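# Stack one keg upright and centred on the other

## Task

Place one keg standing upright on top of the other keg, centred on it, using the six arms. Arm feet in metres in the scene frame, with facing measured in degrees counter-clockwise from +x: arm1 at x=+0.42 y=+0.46 z=+0.76 facing -98; arm2 at x=+0.01 y=+0.47 z=+0.65 facing -83; arm3 at x=-0.44 y=+0.52 z=+0.67 facing -99; arm4 at x=-0.59 y=-0.23 z=+0.67 facing +59; arm5 at x=+0.02 y=-0.46 z=+0.73 facing +77; arm6 at x=+0.46 y=-0.52 z=+0.70 facing +103. The stack only counts if it stands by itself at the end, not held by any robot; finish by opening the grippers and moving the arms away.

## Robot and tools

SETUP. Six identical i2rt Big YAM arms (arm1 to arm6) share a physics scene. Each has six revolute joints, a two-finger gripper and a wrist camera that sits above the hand looking at the fingertips when joints 1 and 6 are 0 and the hand is level and forward. Reach is roughly 1.0 m from the joint1 axis. A fixed room camera, cam_high, looks down on the scene. A loose object may occasionally get a small external shove.

FRAME. One shared scene frame: origin on the floor, +z up. Arm feet positions and facings are listed in the task. "hand" means the point halfway between the fingertips (URDF link pinch); its z axis runs along the fingers and the fingers close along its y axis.

TOOL execute_actions. Argument "actions" is a list holding exactly one action object, or empty (then it only reports state and images). The action object has one optional key per robot name ("arm1"..."arm6"); each holds "joints", a map from joint name to an absolute target (not an offset). Names and ranges: joint1_rad -2.879 to 2.879 (rotation about the foot, positive counter-clockwise seen from above, 0 = along the foot's facing); joint2_rad 0 to 3.141 (shoulder, 0 = upper arm pointing back roughly level, increasing lifts it up and then forward); joint3_rad 0 to 3.019 (elbow, 0 = folded, increasing opens); joint4_rad -1.692 to 1.57 (hand pitch, positive tips fingers up); joint5_rad -1.57 to 1.57 (hand yaw, positive to the arm's right); joint6_rad -2.094 to 2.094 (hand roll, positive clockwise viewed from behind the hand); gripper_m 0 to 0.093 (fingertip gap in metres). Angles are radians. Done tolerances: ±0.045, ±0.14, ±0.09, ±0.055, ±0.03, ±0.035 rad and ±0.003 m. All listed motions start at once and may finish at different times; joints move at different speeds so the hand can sweep a wide path. Omitted joints or arms may still be driving toward earlier targets. Any unknown key or out-of-range number rejects the whole call and nothing moves. Optional "cameras" lists which images to return (wrist cameras arm1_cam_wrist...arm6_cam_wrist, cam_high, or "all"); omitted/null means all, [] means none; images come in the order shown by the "pictures" line.

OTHER TOOLS. wait(seconds 0 to 10) commands nothing and returns state and images. zoom_image(camera, region [x0,y0,x1,y1] in pixels, top-left origin, at most 504x504) magnifies the latest full image of a camera. read_manual only gives licence text. finished_scene(scene) ends the current scene irreversibly, after the robots hold the last command; the result says whether the goal was met and gives the next task. If a result reports a stop, later motion, wait and finished_scene calls in that same reply are skipped.

READING RESULTS. joint_status tells how each commanded motion ended: "off_target" (rested short, may still push); "contact_stop" or "time_out" (old target dropped, holds where it stopped, except a timed-out joint may keep a target near its position, at most 0.375, 0.375, 0.113, 0.225, 0.075, 0.3 rad for joints 1-6, and keep pushing; it can move on its own if freed); "not_followed" together with a "joint command not followed" line (a safety check blocked the arm targets, usually explained by a "cause:" line; the gripper part still runs, and the blocked targets may be retried on later actions). on_its_own lists what the arm does without being commanded; "held at" is the held target, not the actual angle. Sending a joint its reported position relieves pushing. Very small target changes may not move a joint. Loaded joints sag.

HAZARDS. The arms do not stop on contact and can push hard. Robots squeezing each other hard ends the run as a failure; hard impacts may too. No state line reports robot-robot contact, and the anti-collision check may act late and ignores fingers, gripper housings and wrist cameras. Contact via an object does not count. Holding loads heats motors: a MOTOR HOT warning appears from 85 °C; at 100 °C an OVER-TEMPERATURE FAULT drops that arm (its keys show "limit_stop_at_motor_heat"; resend targets after cooling). Heat partly persists between scenes. Avoid dropping, slipping or slamming the kegs and avoid hard pressing. Grip force is about 50-62 N per pad.

CAMERAS. Wrist cameras are fisheye, 616x616, fx≈188, centre near (305,303), up to 95° off-axis. cam_high is pinhole with strong radial distortion, 504x504, fovy 42.269°, f≈651.9, centre ≈(250.7,249.8).

ORDER. Look first, plan which arms can reach the kegs, grasp one, lift it clear, set it centred and upright on the other, open, retreat, confirm it stands unaided, then call finished_scene. If resuming from a summary, first call execute_actions with an empty list to learn the current scene and task.

Each tool is called after "Emit:" as name(argument=value, ...) on one line, values as JSON.

## Session

Emit:
execute_actions(actions=[])

Scene clock: 0.00 s.
Motor temperatures (°C, as the motors report them): arm1=[28 28 28 25 28 25] | arm2=[29 26 29 26 26 28] | arm3=[27 27 25 26 25 28] | arm4=[29 28 28 27 30 26] | arm5=[28 28 28 28 27 27] | arm6=[25 27 28 27 29 27]
arm1.joint_positions: joint1_rad=+0.359 joint2_rad=+0.581 joint3_rad=+1.384 joint4_rad=-1.331 joint5_rad=+0.089 joint6_rad=-0.416 gripper_m=+0.094
arm1.joint_status: not commanded
arm1.hand: x=+0.4533 y=+0.2428 z=+1.3099 quat_wxyz=(-0.286, -0.409, -0.763, +0.410) (m; scene frame)
arm2.joint_positions: joint1_rad=-0.251 joint2_rad=+0.631 joint3_rad=+1.454 joint4_rad=-1.469 joint5_rad=-0.154 joint6_rad=+0.295 gripper_m=+0.095
arm2.joint_status: not commanded
arm2.hand: x=+0.0080 y=+0.2617 z=+1.1941 quat_wxyz=(-0.387, -0.730, -0.511, +0.237) (m; scene frame)
arm3.joint_positions: joint1_rad=+0.158 joint2_rad=+0.590 joint3_rad=+1.464 joint4_rad=-1.242 joint5_rad=+0.185 joint6_rad=+0.494 gripper_m=+0.095
arm3.joint_status: not commanded
arm3.hand: x=-0.4725 y=+0.3033 z=+1.2759 quat_wxyz=(-0.444, -0.732, -0.375, +0.356) (m; scene frame)
arm4.joint_positions: joint1_rad=-0.405 joint2_rad=+0.532 joint3_rad=+1.330 joint4_rad=-1.417 joint5_rad=-0.040 joint6_rad=-0.491 gripper_m=+0.094
arm4.joint_status: not commanded
arm4.hand: x=-0.4342 y=-0.1165 z=+1.1792 quat_wxyz=(-0.460, +0.473, -0.750, -0.050) (m; scene frame)
arm5.joint_positions: joint1_rad=+0.310 joint2_rad=+0.600 joint3_rad=+1.455 joint4_rad=-1.187 joint5_rad=+0.258 joint6_rad=+0.099 gripper_m=+0.094
arm5.joint_status: not commanded
arm5.hand: x=+0.0397 y=-0.2333 z=+1.3361 quat_wxyz=(-0.450, +0.516, -0.624, -0.376) (m; scene frame)
arm6.joint_positions: joint1_rad=-0.095 joint2_rad=+0.540 joint3_rad=+1.341 joint4_rad=-1.527 joint5_rad=-0.212 joint6_rad=+0.487 gripper_m=+0.095
arm6.joint_status: not commanded
arm6.hand: x=+0.4040 y=-0.3400 z=+1.1953 quat_wxyz=(-0.097, +0.551, -0.725, -0.402) (m; scene frame)
pictures: arm1_cam_wrist, arm2_cam_wrist, arm3_cam_wrist, arm4_cam_wrist, arm5_cam_wrist, arm6_cam_wrist, cam_high
Images, in order (width x height): arm1_cam_wrist 616x616, arm2_cam_wrist 616x616, arm3_cam_wrist 616x616, arm4_cam_wrist 616x616, arm5_cam_wrist 616x616, arm6_cam_wrist 616x616, cam_high 504x504.

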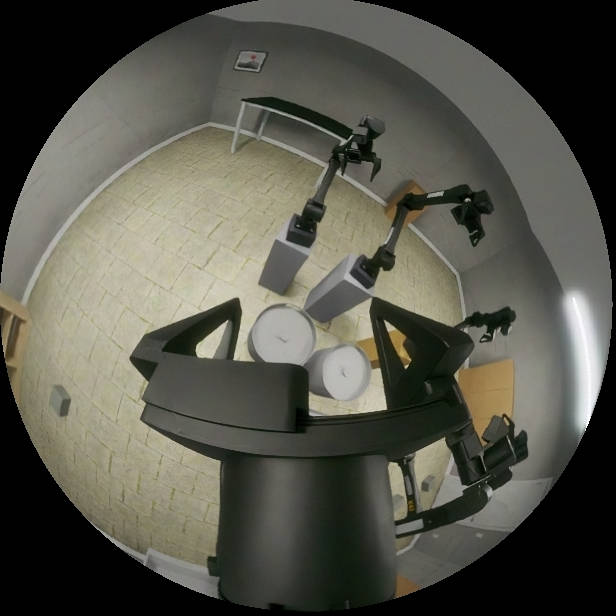

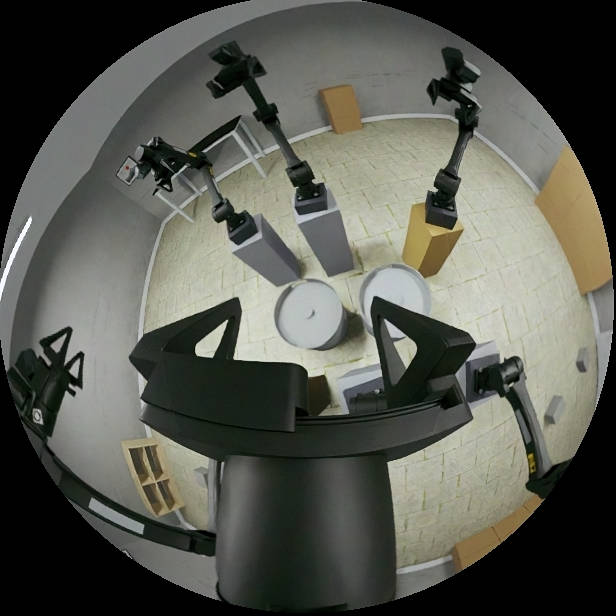

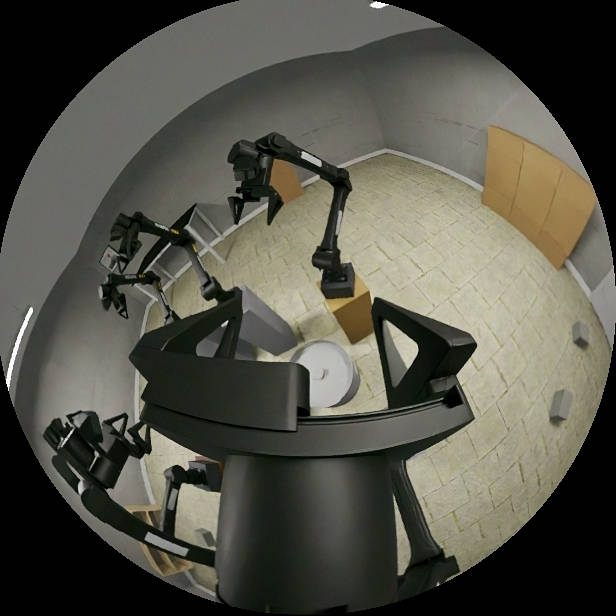

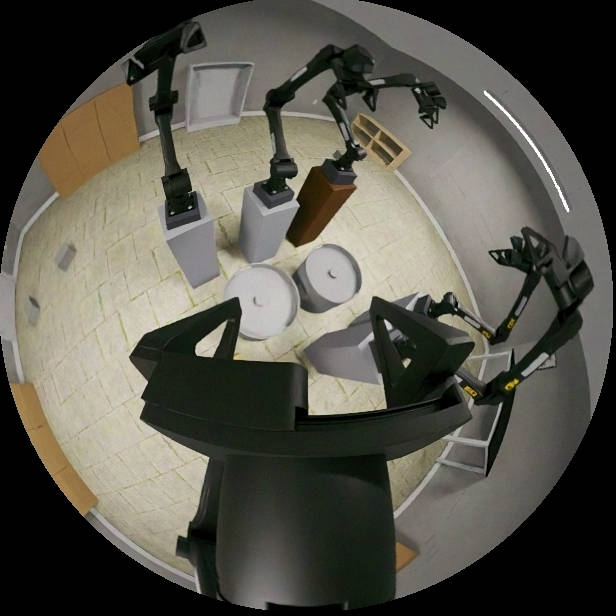

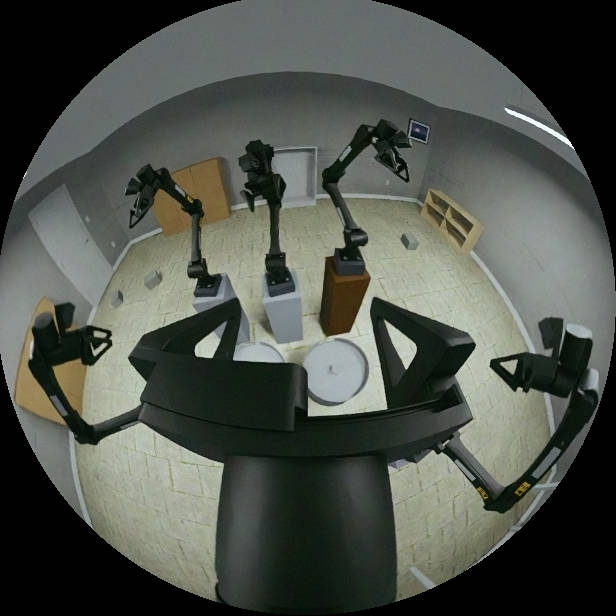

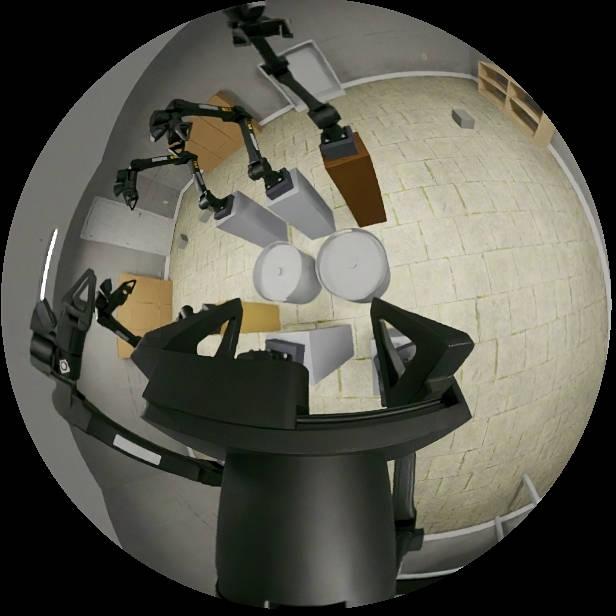

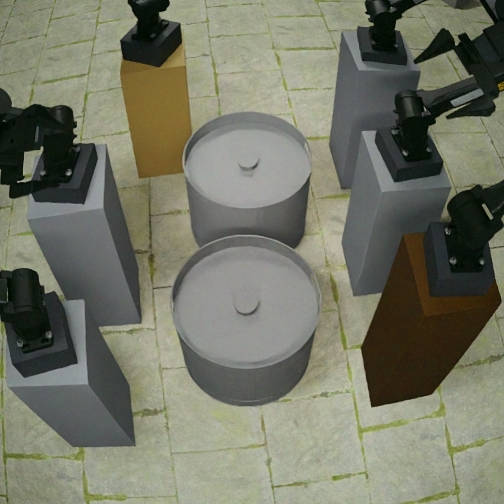

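Emit:
zoom_image(camera="cam_high", region=[150, 90, 350, 420])

Emit:
zoom_image(camera="arm4_cam_wrist", region=[200, 220, 400, 360])

Region (150, 90, 350, 420) of cam_high's 504x504 image, scaled by 1.527, with more detail than that image has; it fills the left 305 columns of this view, and the rest is white.

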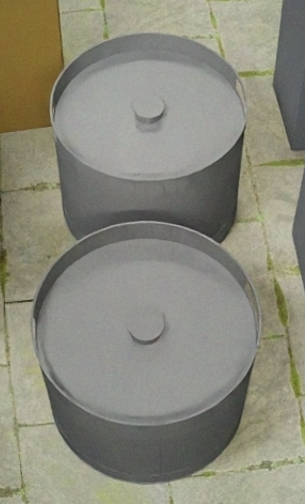

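Region (200, 220, 400, 360) of arm4_cam_wrist's 616x616 image, scaled by 2.520, with more detail than that image has; it fills the top 353 rows of this view, and the rest is white.

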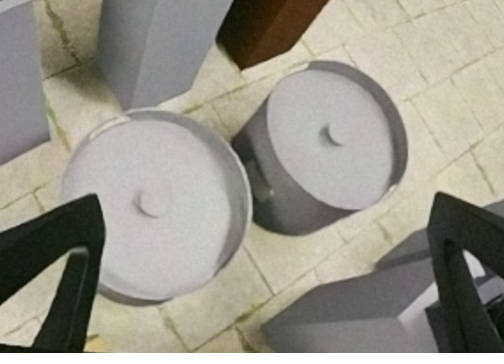

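Emit:
execute_actions(actions=[{"arm1":{"joints":{"joint1_rad":-0.105,"joint2_rad":1.4,"joint3_rad":0.666,"joint4_rad":-0.84,"joint5_rad":0,"joint6_rad":2.02}},"arm2":{"joints":{"joint1_rad":0.34,"joint2_rad":1.4,"joint3_rad":0.638,"joint4_rad":-0.81,"joint5_rad":0,"joint6_rad":1.684}},"arm3":{"joints":{"joint1_rad":0.948,"joint2_rad":1.5,"joint3_rad":1.5,"joint4_rad":-1.57,"joint5_rad":0,"joint6_rad":1.052}},"arm4":{"joints":{"joint1_rad":-0.888,"joint2_rad":1.5,"joint3_rad":1.5,"joint4_rad":-1.57,"joint5_rad":0,"joint6_rad":0.927}},"arm5":{"joints":{"joint1_rad":-0.508,"joint2_rad":1.4,"joint3_rad":0.782,"joint4_rad":-0.95,"joint5_rad":0,"joint6_rad":0.574}},"arm6":{"joints":{"joint1_rad":-0.094,"joint2_rad":1.4,"joint3_rad":1.038,"joint4_rad":-1.21,"joint5_rad":0,"joint6_rad":0.482}}}], cameras=[])

Emit:
execute_actions(actions=[{"arm1":{"joints":{"joint2_rad":2.089,"joint4_rad":-0.148}},"arm2":{"joints":{"joint2_rad":1.719,"joint4_rad":-0.49}},"arm3":{"joints":{"joint2_rad":2.392,"joint3_rad":1.836,"joint4_rad":-1.015}},"arm4":{"joints":{"joint2_rad":2.424,"joint3_rad":1.9,"joint4_rad":-1.047}},"arm5":{"joints":{"joint2_rad":2.029,"joint4_rad":-0.324}},"arm6":{"joints":{"joint2_rad":2.058,"joint4_rad":-0.551}}}])

Scene clock: 75.27 s.
Motor temperatures (°C, as the motors report them): arm1=[28 28 35 25 28 25] | arm2=[29 26 35 26 26 28] | arm3=[27 27 31 27 25 28] | arm4=[29 28 34 27 30 26] | arm5=[28 28 33 28 27 27] | arm6=[25 27 33 27 29 27]
arm1.joint_positions: joint1_rad=-0.107 joint2_rad=+1.381 joint3_rad=+0.658 joint4_rad=-0.859 joint5_rad=+0.000 joint6_rad=+2.012 gripper_m=+0.094
arm1.joint_status: all done
arm1.hand: x=+0.3462 y=+0.1684 z=+0.7802 quat_wxyz=(+0.005, -0.941, +0.337, +0.001) (m; scene frame)
arm2.joint_positions: joint1_rad=+0.339 joint2_rad=+1.400 joint3_rad=+0.644 joint4_rad=-0.824 joint5_rad=-0.001 joint6_rad=+1.669 gripper_m=+0.095
arm2.joint_status: all done
arm2.hand: x=+0.1429 y=+0.2011 z=+0.6598 quat_wxyz=(+0.001, -0.984, -0.180, +0.001) (m; scene frame)
arm3.joint_positions: joint1_rad=+0.956 joint2_rad=+1.510 joint3_rad=+1.479 joint4_rad=-1.555 joint5_rad=+0.000 joint6_rad=+1.044 gripper_m=+0.095
arm3.joint_status: all done
arm3.hand: x=-0.1228 y=+0.2079 z=+0.9274 quat_wxyz=(+0.007, -0.790, -0.613, +0.001) (m; scene frame)
arm4.joint_positions: joint1_rad=-0.888 joint2_rad=+1.515 joint3_rad=+1.482 joint4_rad=-1.561 joint5_rad=-0.003 joint6_rad=+0.911 gripper_m=+0.094
arm4.joint_status: all done
arm4.hand: x=-0.1500 y=-0.1734 z=+0.9212 quat_wxyz=(+0.012, -0.379, -0.925, -0.001) (m; scene frame)
arm5.joint_positions: joint1_rad=-0.508 joint2_rad=+1.383 joint3_rad=+0.772 joint4_rad=-0.948 joint5_rad=+0.003 joint6_rad=+0.564 gripper_m=+0.094
arm5.joint_status: all done
arm5.hand: x=+0.2422 y=-0.2116 z=+0.7774 quat_wxyz=(-0.009, +0.139, -0.990, -0.004) (m; scene frame)
arm6.joint_positions: joint1_rad=-0.095 joint2_rad=+1.395 joint3_rad=+1.030 joint4_rad=-1.221 joint5_rad=-0.003 joint6_rad=+0.487 gripper_m=+0.095
arm6.joint_status: all done
arm6.hand: x=+0.4136 y=-0.1456 z=+0.8286 quat_wxyz=(+0.010, +0.568, -0.823, +0.011) (m; scene frame)
pictures: none
No camera images: the call's "cameras" was empty. Leave "cameras" out to get every camera's image.

Scene clock: 77.17 s.
Motor temperatures (°C, as the motors report them): arm1=[28 29 34 25 28 25] | arm2=[29 27 34 26 26 28] | arm3=[27 27 31 27 25 28] | arm4=[29 29 34 27 30 26] | arm5=[28 28 33 28 27 27] | arm6=[25 27 32 27 29 27]
arm1.joint_positions: joint1_rad=-0.107 joint2_rad=+2.071 joint3_rad=+0.658 joint4_rad=-0.167 joint5_rad=+0.000 joint6_rad=+2.013 gripper_m=+0.094
arm1.joint_status: all done
arm1.hand: x=+0.3410 y=+0.1485 z=+0.5708 quat_wxyz=(+0.003, -0.941, +0.338, +0.001) (m; scene frame)
arm2.joint_positions: joint1_rad=+0.339 joint2_rad=+1.721 joint3_rad=+0.644 joint4_rad=-0.505 joint5_rad=-0.001 joint6_rad=+1.669 gripper_m=+0.095
arm2.joint_status: all done
arm2.hand: x=+0.1536 y=+0.1788 z=+0.5653 quat_wxyz=(+0.002, -0.984, -0.180, +0.001) (m; scene frame)
arm3.joint_positions: joint1_rad=+0.956 joint2_rad=+2.422 joint3_rad=+1.803 joint4_rad=-1.029 joint5_rad=+0.000 joint6_rad=+1.045 gripper_m=+0.095
arm3.joint_status: all done
arm3.hand: x=+0.0186 y=+0.0686 z=+0.5344 quat_wxyz=(+0.038, -0.790, -0.612, +0.005) (m; scene frame)
arm4.joint_positions: joint1_rad=-0.888 joint2_rad=+2.427 joint3_rad=+1.878 joint4_rad=-1.055 joint5_rad=-0.003 joint6_rad=+0.912 gripper_m=+0.094
arm4.joint_status: all done
arm4.hand: x=+0.0740 y=-0.1393 z=+0.5497 quat_wxyz=(+0.017, -0.379, -0.925, +0.002) (m; scene frame)
arm5.joint_positions: joint1_rad=-0.508 joint2_rad=+2.015 joint3_rad=+0.772 joint4_rad=-0.335 joint5_rad=+0.003 joint6_rad=+0.564 gripper_m=+0.094
arm5.joint_status: all done
arm5.hand: x=+0.2656 y=-0.1862 z=+0.5630 quat_wxyz=(-0.001, +0.139, -0.990, +0.003) (m; scene frame)
arm6.joint_positions: joint1_rad=-0.095 joint2_rad=+2.063 joint3_rad=+1.030 joint4_rad=-0.563 joint5_rad=-0.003 joint6_rad=+0.487 gripper_m=+0.095
arm6.joint_status: all done
arm6.hand: x=+0.4033 y=-0.0756 z=+0.5528 quat_wxyz=(+0.013, +0.568, -0.823, +0.015) (m; scene frame)
pictures: arm1_cam_wrist, arm2_cam_wrist, arm3_cam_wrist, arm4_cam_wrist, arm5_cam_wrist, arm6_cam_wrist, cam_high
Images, in order (width x height): arm1_cam_wrist 616x616, arm2_cam_wrist 616x616, arm3_cam_wrist 616x616, arm4_cam_wrist 616x616, arm5_cam_wrist 616x616, arm6_cam_wrist 616x616, cam_high 504x504.

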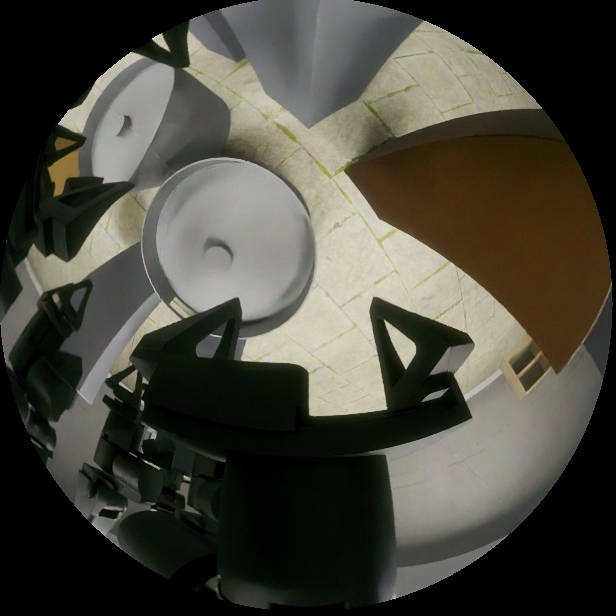

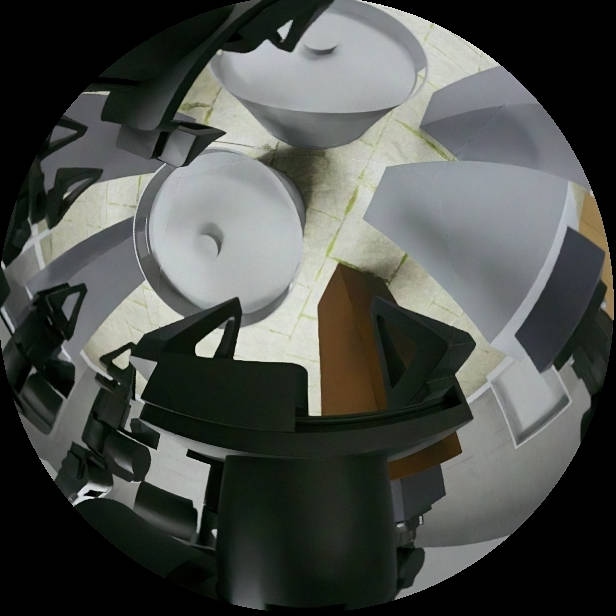

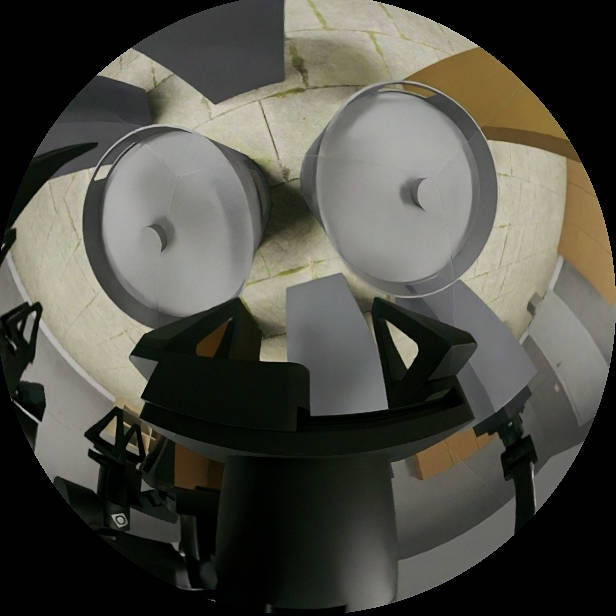

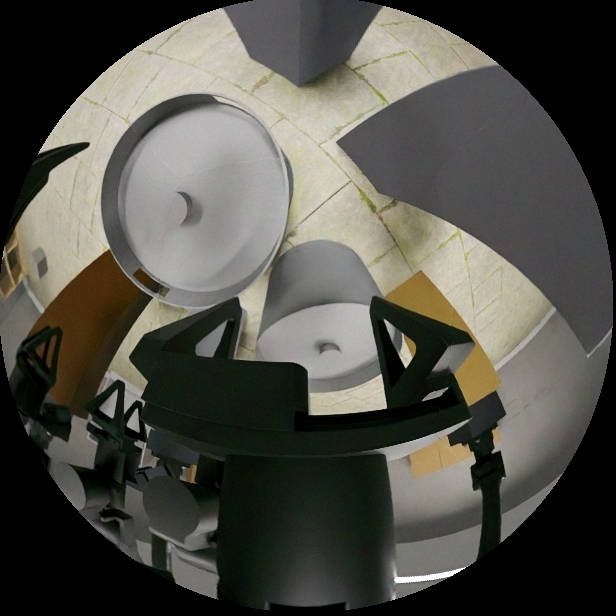

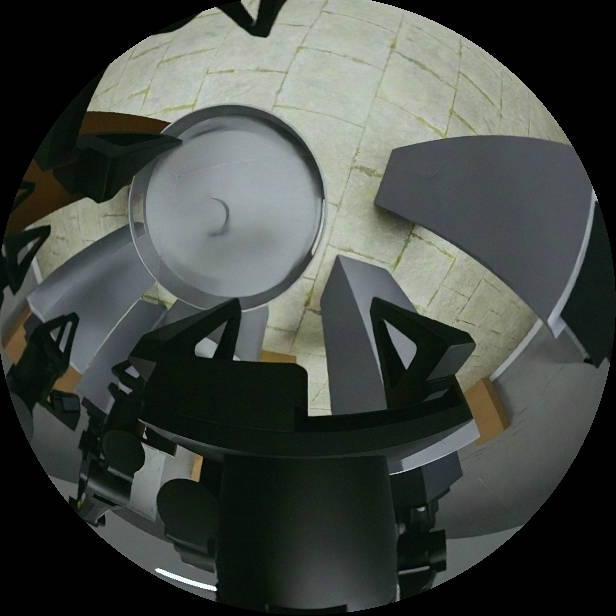

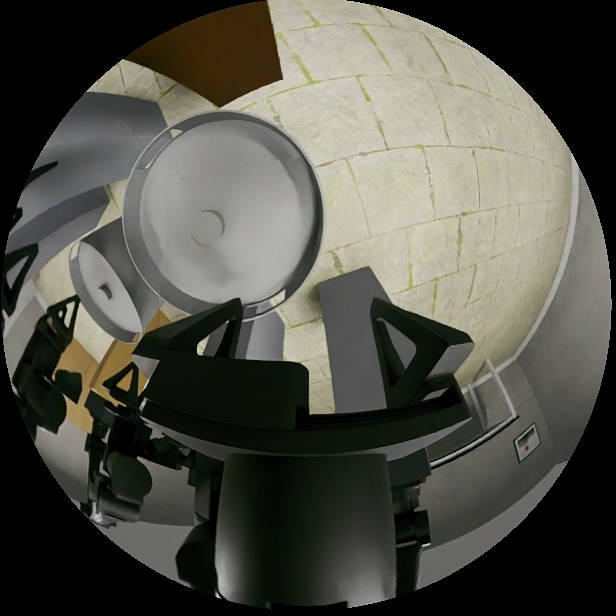

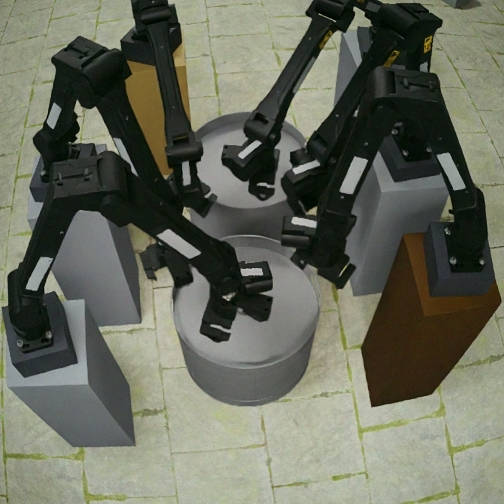

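Emit:
execute_actions(actions=[{"arm1":{"joints":{"joint1_rad":0,"joint2_rad":2.607,"joint3_rad":0.89,"joint4_rad":0.17,"joint6_rad":2.09}},"arm2":{"joints":{"joint1_rad":0.408,"joint2_rad":2.262,"joint3_rad":0.765,"joint4_rad":-0.057,"joint6_rad":1.76}},"arm3":{"joints":{"joint1_rad":0.967,"joint2_rad":2.72,"joint3_rad":2.08,"joint4_rad":-0.876,"joint6_rad":1.08}},"arm4":{"joints":{"joint1_rad":-0.904,"joint2_rad":2.77,"joint3_rad":2.156,"joint4_rad":-0.924,"joint6_rad":0.92}},"arm5":{"joints":{"joint1_rad":-0.588,"joint2_rad":2.511,"joint3_rad":0.998,"joint4_rad":-0.036,"joint6_rad":0.494}},"arm6":{"joints":{"joint1_rad":-0.166,"joint2_rad":2.445,"joint3_rad":1.128,"joint4_rad":-0.225,"joint6_rad":0.41}}}])

Scene clock: 103.93 s.
Motor temperatures (°C, as the motors report them): arm1=[28 29 31 25 28 25] | arm2=[29 27 32 26 26 28] | arm3=[27 30 31 26 25 28] | arm4=[29 33 34 27 30 26] | arm5=[28 29 31 28 27 27] | arm6=[25 29 31 27 29 27]
arm1.joint_positions: joint1_rad=-0.007 joint2_rad=+2.611 joint3_rad=+0.886 joint4_rad=+0.152 joint5_rad=+0.000 joint6_rad=+2.071 gripper_m=+0.094
arm1.joint_status: all done
joint sent to its limit — the command would take arm1.joint6_rad past its upper limit, so that joint was sent only as far as its limit.
arm1.hand: x=+0.3720 y=+0.1395 z=+0.4036 quat_wxyz=(+0.000, -0.948, +0.317, +0.001) (m; scene frame)
arm2.joint_positions: joint1_rad=+0.404 joint2_rad=+2.267 joint3_rad=+0.766 joint4_rad=-0.071 joint5_rad=-0.001 joint6_rad=+1.745 gripper_m=+0.095
arm2.joint_status: all done
arm2.hand: x=+0.1816 y=+0.1710 z=+0.4032 quat_wxyz=(-0.003, -0.985, -0.174, +0.000) (m; scene frame)
arm3.joint_positions: joint1_rad=+0.959 joint2_rad=+2.742 joint3_rad=+2.058 joint4_rad=-0.883 joint5_rad=+0.000 joint6_rad=+1.073 gripper_m=+0.095
arm3.joint_status: all done
arm3.hand: x=+0.0560 y=+0.0347 z=+0.4002 quat_wxyz=(-0.002, -0.798, -0.603, +0.000) (m; scene frame)
arm4.joint_positions: joint1_rad=-0.898 joint2_rad=+2.787 joint3_rad=+2.114 joint4_rad=-0.927 joint5_rad=-0.003 joint6_rad=+0.912 gripper_m=+0.094
arm4.joint_status: all done
arm4.hand: x=+0.0971 y=-0.1414 z=+0.3821 quat_wxyz=(+0.015, -0.384, -0.923, +0.000) (m; scene frame)
arm5.joint_positions: joint1_rad=-0.595 joint2_rad=+2.515 joint3_rad=+0.993 joint4_rad=-0.045 joint5_rad=+0.003 joint6_rad=+0.504 gripper_m=+0.094
arm5.joint_status: all done
arm5.hand: x=+0.3047 y=-0.1936 z=+0.3978 quat_wxyz=(-0.006, +0.126, -0.992, -0.001) (m; scene frame)
arm6.joint_positions: joint1_rad=-0.172 joint2_rad=+2.449 joint3_rad=+1.118 joint4_rad=-0.235 joint5_rad=-0.002 joint6_rad=+0.423 gripper_m=+0.095
arm6.joint_status: all done
arm6.hand: x=+0.4375 y=-0.0764 z=+0.3978 quat_wxyz=(+0.005, +0.563, -0.827, +0.002) (m; scene frame)
pictures: arm1_cam_wrist, arm2_cam_wrist, arm3_cam_wrist, arm4_cam_wrist, arm5_cam_wrist, arm6_cam_wrist, cam_high
joint command not followed: on one or more control steps a check withheld the commanded joint targets of the arm1 arm, and it was not sent them on those steps.
cause: the commanded joint targets would bring a part of the robot too close to another arm (this arm's wrist (the part past joint 4) and the other arm's wrist (the part past joint 4)); next, command targets that bring no part of the robot closer to that arm.
joint command not followed: on one or more control steps a check withheld the commanded joint targets of the arm6 arm, and it was not sent them on those steps.
cause: the commanded joint targets would bring a part of the robot too close to another arm (this arm's wrist (the part past joint 4) and the other arm's wrist (the part past joint 4)); next, command targets that bring no part of the robot closer to that arm.
Images, in order (width x height): arm1_cam_wrist 616x616, arm2_cam_wrist 616x616, arm3_cam_wrist 616x616, arm4_cam_wrist 616x616, arm5_cam_wrist 616x616, arm6_cam_wrist 616x616, cam_high 504x504.

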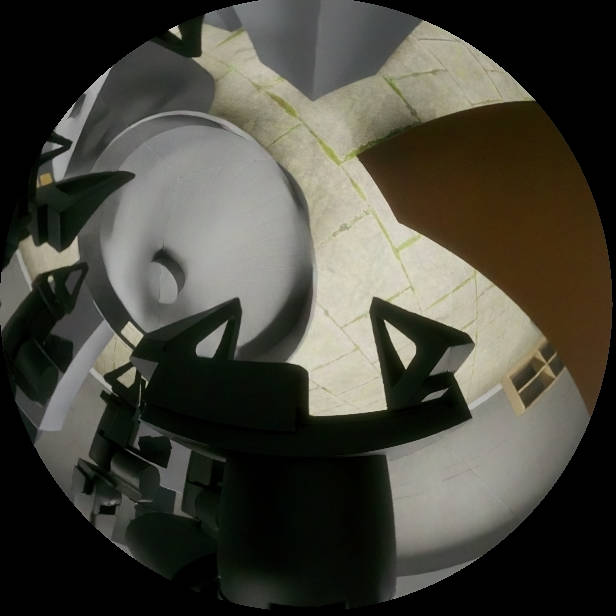

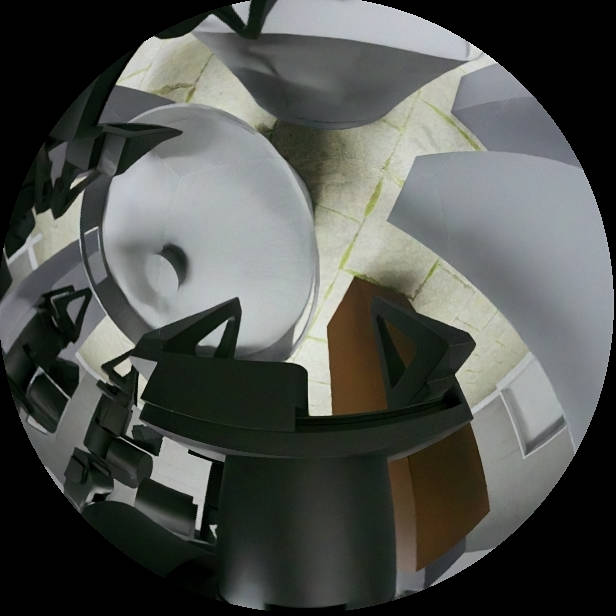

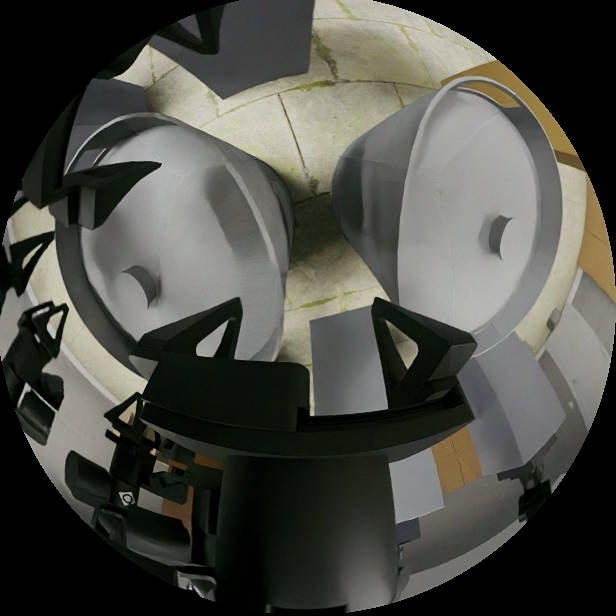

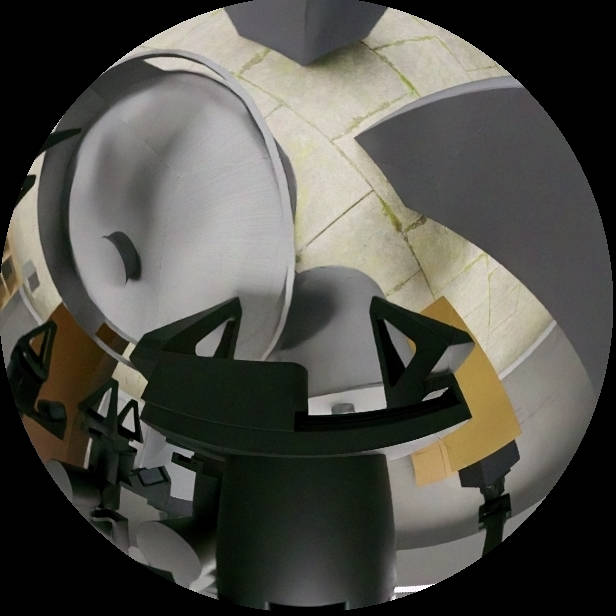

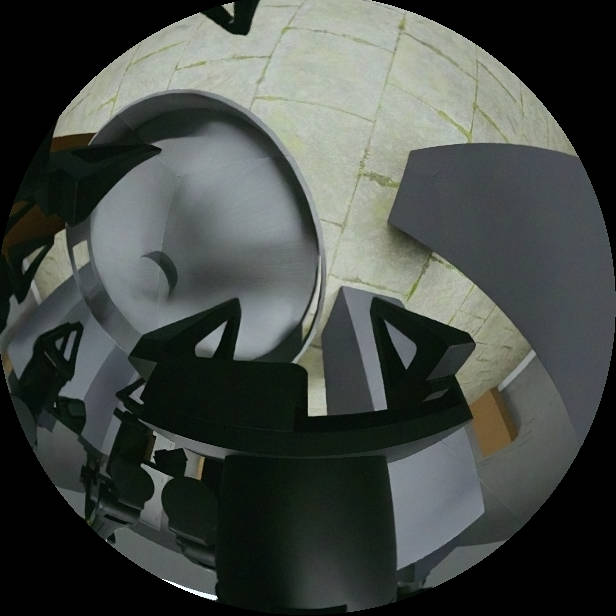

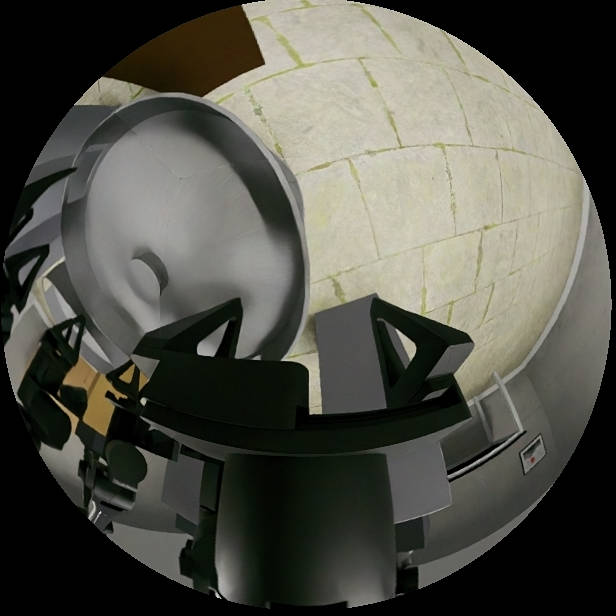

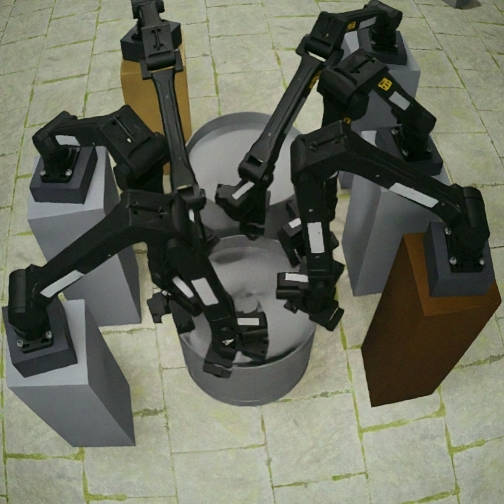

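Emit:
execute_actions(actions=[{"arm1":{"joints":{"joint1_rad":-0.005,"joint2_rad":2.83,"joint3_rad":1.02,"joint4_rad":0.257,"joint6_rad":2.037}},"arm2":{"joints":{"joint1_rad":0.446,"joint2_rad":2.496,"joint3_rad":0.88,"joint4_rad":0.058,"joint6_rad":1.795}},"arm3":{"joints":{"joint1_rad":0.98,"joint2_rad":2.905,"joint3_rad":2.255,"joint4_rad":-0.87,"joint6_rad":1.085}},"arm4":{"joints":{"joint1_rad":-0.89,"joint2_rad":2.935,"joint3_rad":2.325,"joint4_rad":-0.905,"joint6_rad":1.02}},"arm5":{"joints":{"joint1_rad":-0.61,"joint2_rad":2.712,"joint3_rad":1.15,"joint4_rad":0.01,"joint6_rad":0.46}},"arm6":{"joints":{"joint1_rad":-0.192,"joint2_rad":2.643,"joint3_rad":1.242,"joint4_rad":-0.144,"joint6_rad":0.37}}}])

Scene clock: 122.47 s.
Motor temperatures (°C, as the motors report them): arm1=[28 30 30 25 28 25] | arm2=[29 28 31 26 26 28] | arm3=[27 31 31 26 25 28] | arm4=[29 35 35 27 30 26] | arm5=[28 30 30 28 27 27] | arm6=[25 29 30 27 29 27]
arm1.joint_positions: joint1_rad=-0.014 joint2_rad=+2.764 joint3_rad=+1.046 joint4_rad=+0.268 joint5_rad=+0.012 joint6_rad=+2.048 gripper_m=+0.094
arm1.joint_status: all done
arm1.hand: x=+0.3602 y=+0.0921 z=+0.3486 quat_wxyz=(-0.061, -0.949, +0.310, -0.003) (m; scene frame)
arm2.joint_positions: joint1_rad=+0.439 joint2_rad=+2.447 joint3_rad=+0.905 joint4_rad=+0.070 joint5_rad=+0.005 joint6_rad=+1.782 gripper_m=+0.095
arm2.joint_status: all done
arm2.hand: x=+0.2169 y=+0.1351 z=+0.3472 quat_wxyz=(-0.050, -0.983, -0.173, -0.016) (m; scene frame)
arm3.joint_positions: joint1_rad=+0.976 joint2_rad=+2.897 joint3_rad=+2.226 joint4_rad=-0.879 joint5_rad=+0.000 joint6_rad=+1.077 gripper_m=+0.095
arm3.joint_status: all done
arm3.hand: x=+0.0757 y=+0.0324 z=+0.3453 quat_wxyz=(-0.010, -0.794, -0.608, -0.001) (m; scene frame)
arm4.joint_positions: joint1_rad=-0.897 joint2_rad=+2.937 joint3_rad=+2.287 joint4_rad=-0.910 joint5_rad=-0.003 joint6_rad=+1.004 gripper_m=+0.094
arm4.joint_status: all done
arm4.hand: x=+0.1181 y=-0.1371 z=+0.3319 quat_wxyz=(-0.002, -0.425, -0.905, -0.010) (m; scene frame)
arm5.joint_positions: joint1_rad=-0.604 joint2_rad=+2.700 joint3_rad=+1.147 joint4_rad=+0.007 joint5_rad=+0.003 joint6_rad=+0.470 gripper_m=+0.094
arm5.joint_status: all done
arm5.hand: x=+0.3207 y=-0.1835 z=+0.3307 quat_wxyz=(-0.014, +0.138, -0.990, -0.007) (m; scene frame)
arm6.joint_positions: joint1_rad=-0.185 joint2_rad=+2.648 joint3_rad=+1.236 joint4_rad=-0.147 joint5_rad=-0.002 joint6_rad=+0.383 gripper_m=+0.095
arm6.joint_status: all done
arm6.hand: x=+0.4431 y=-0.0749 z=+0.3215 quat_wxyz=(+0.003, +0.574, -0.819, -0.001) (m; scene frame)
pictures: arm1_cam_wrist, arm2_cam_wrist, arm3_cam_wrist, arm4_cam_wrist, arm5_cam_wrist, arm6_cam_wrist, cam_high
Images, in order (width x height): arm1_cam_wrist 616x616, arm2_cam_wrist 616x616, arm3_cam_wrist 616x616, arm4_cam_wrist 616x616, arm5_cam_wrist 616x616, arm6_cam_wrist 616x616, cam_high 504x504.

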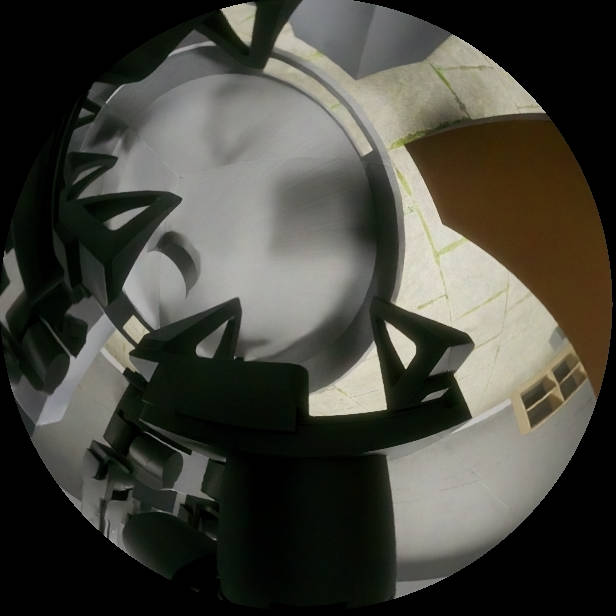

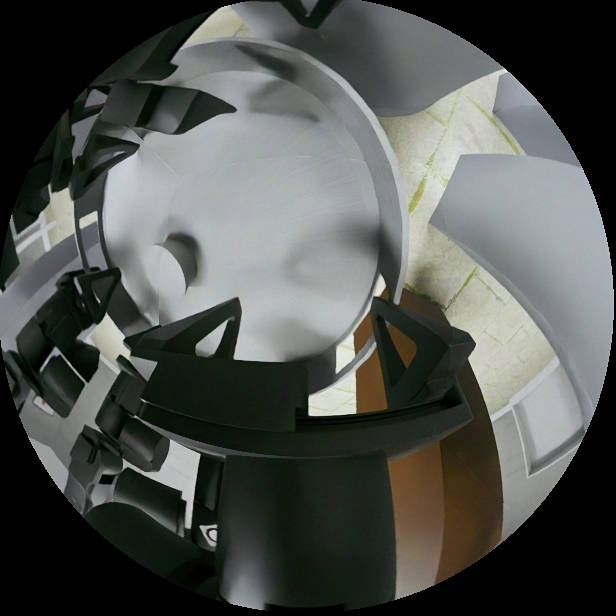

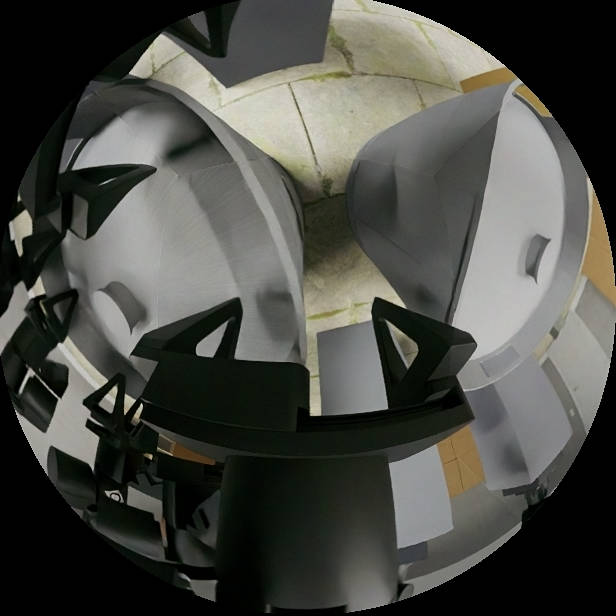

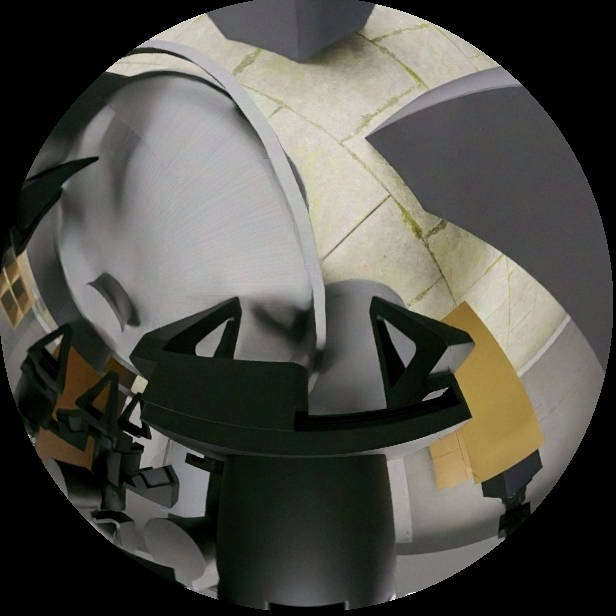

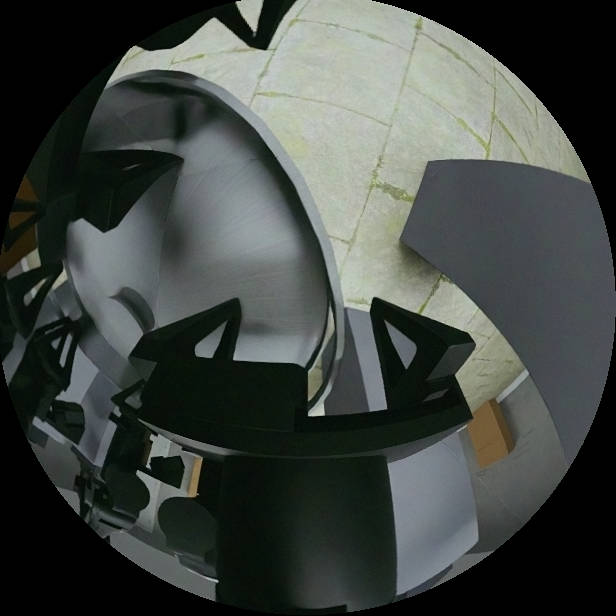

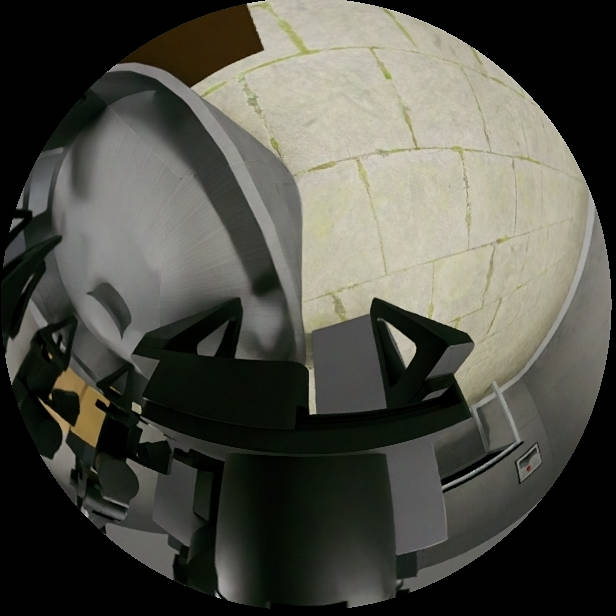

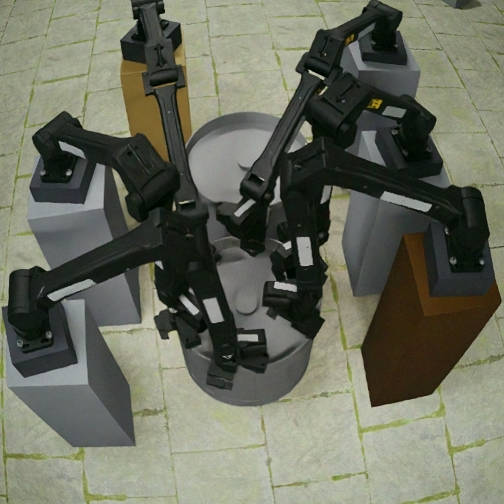

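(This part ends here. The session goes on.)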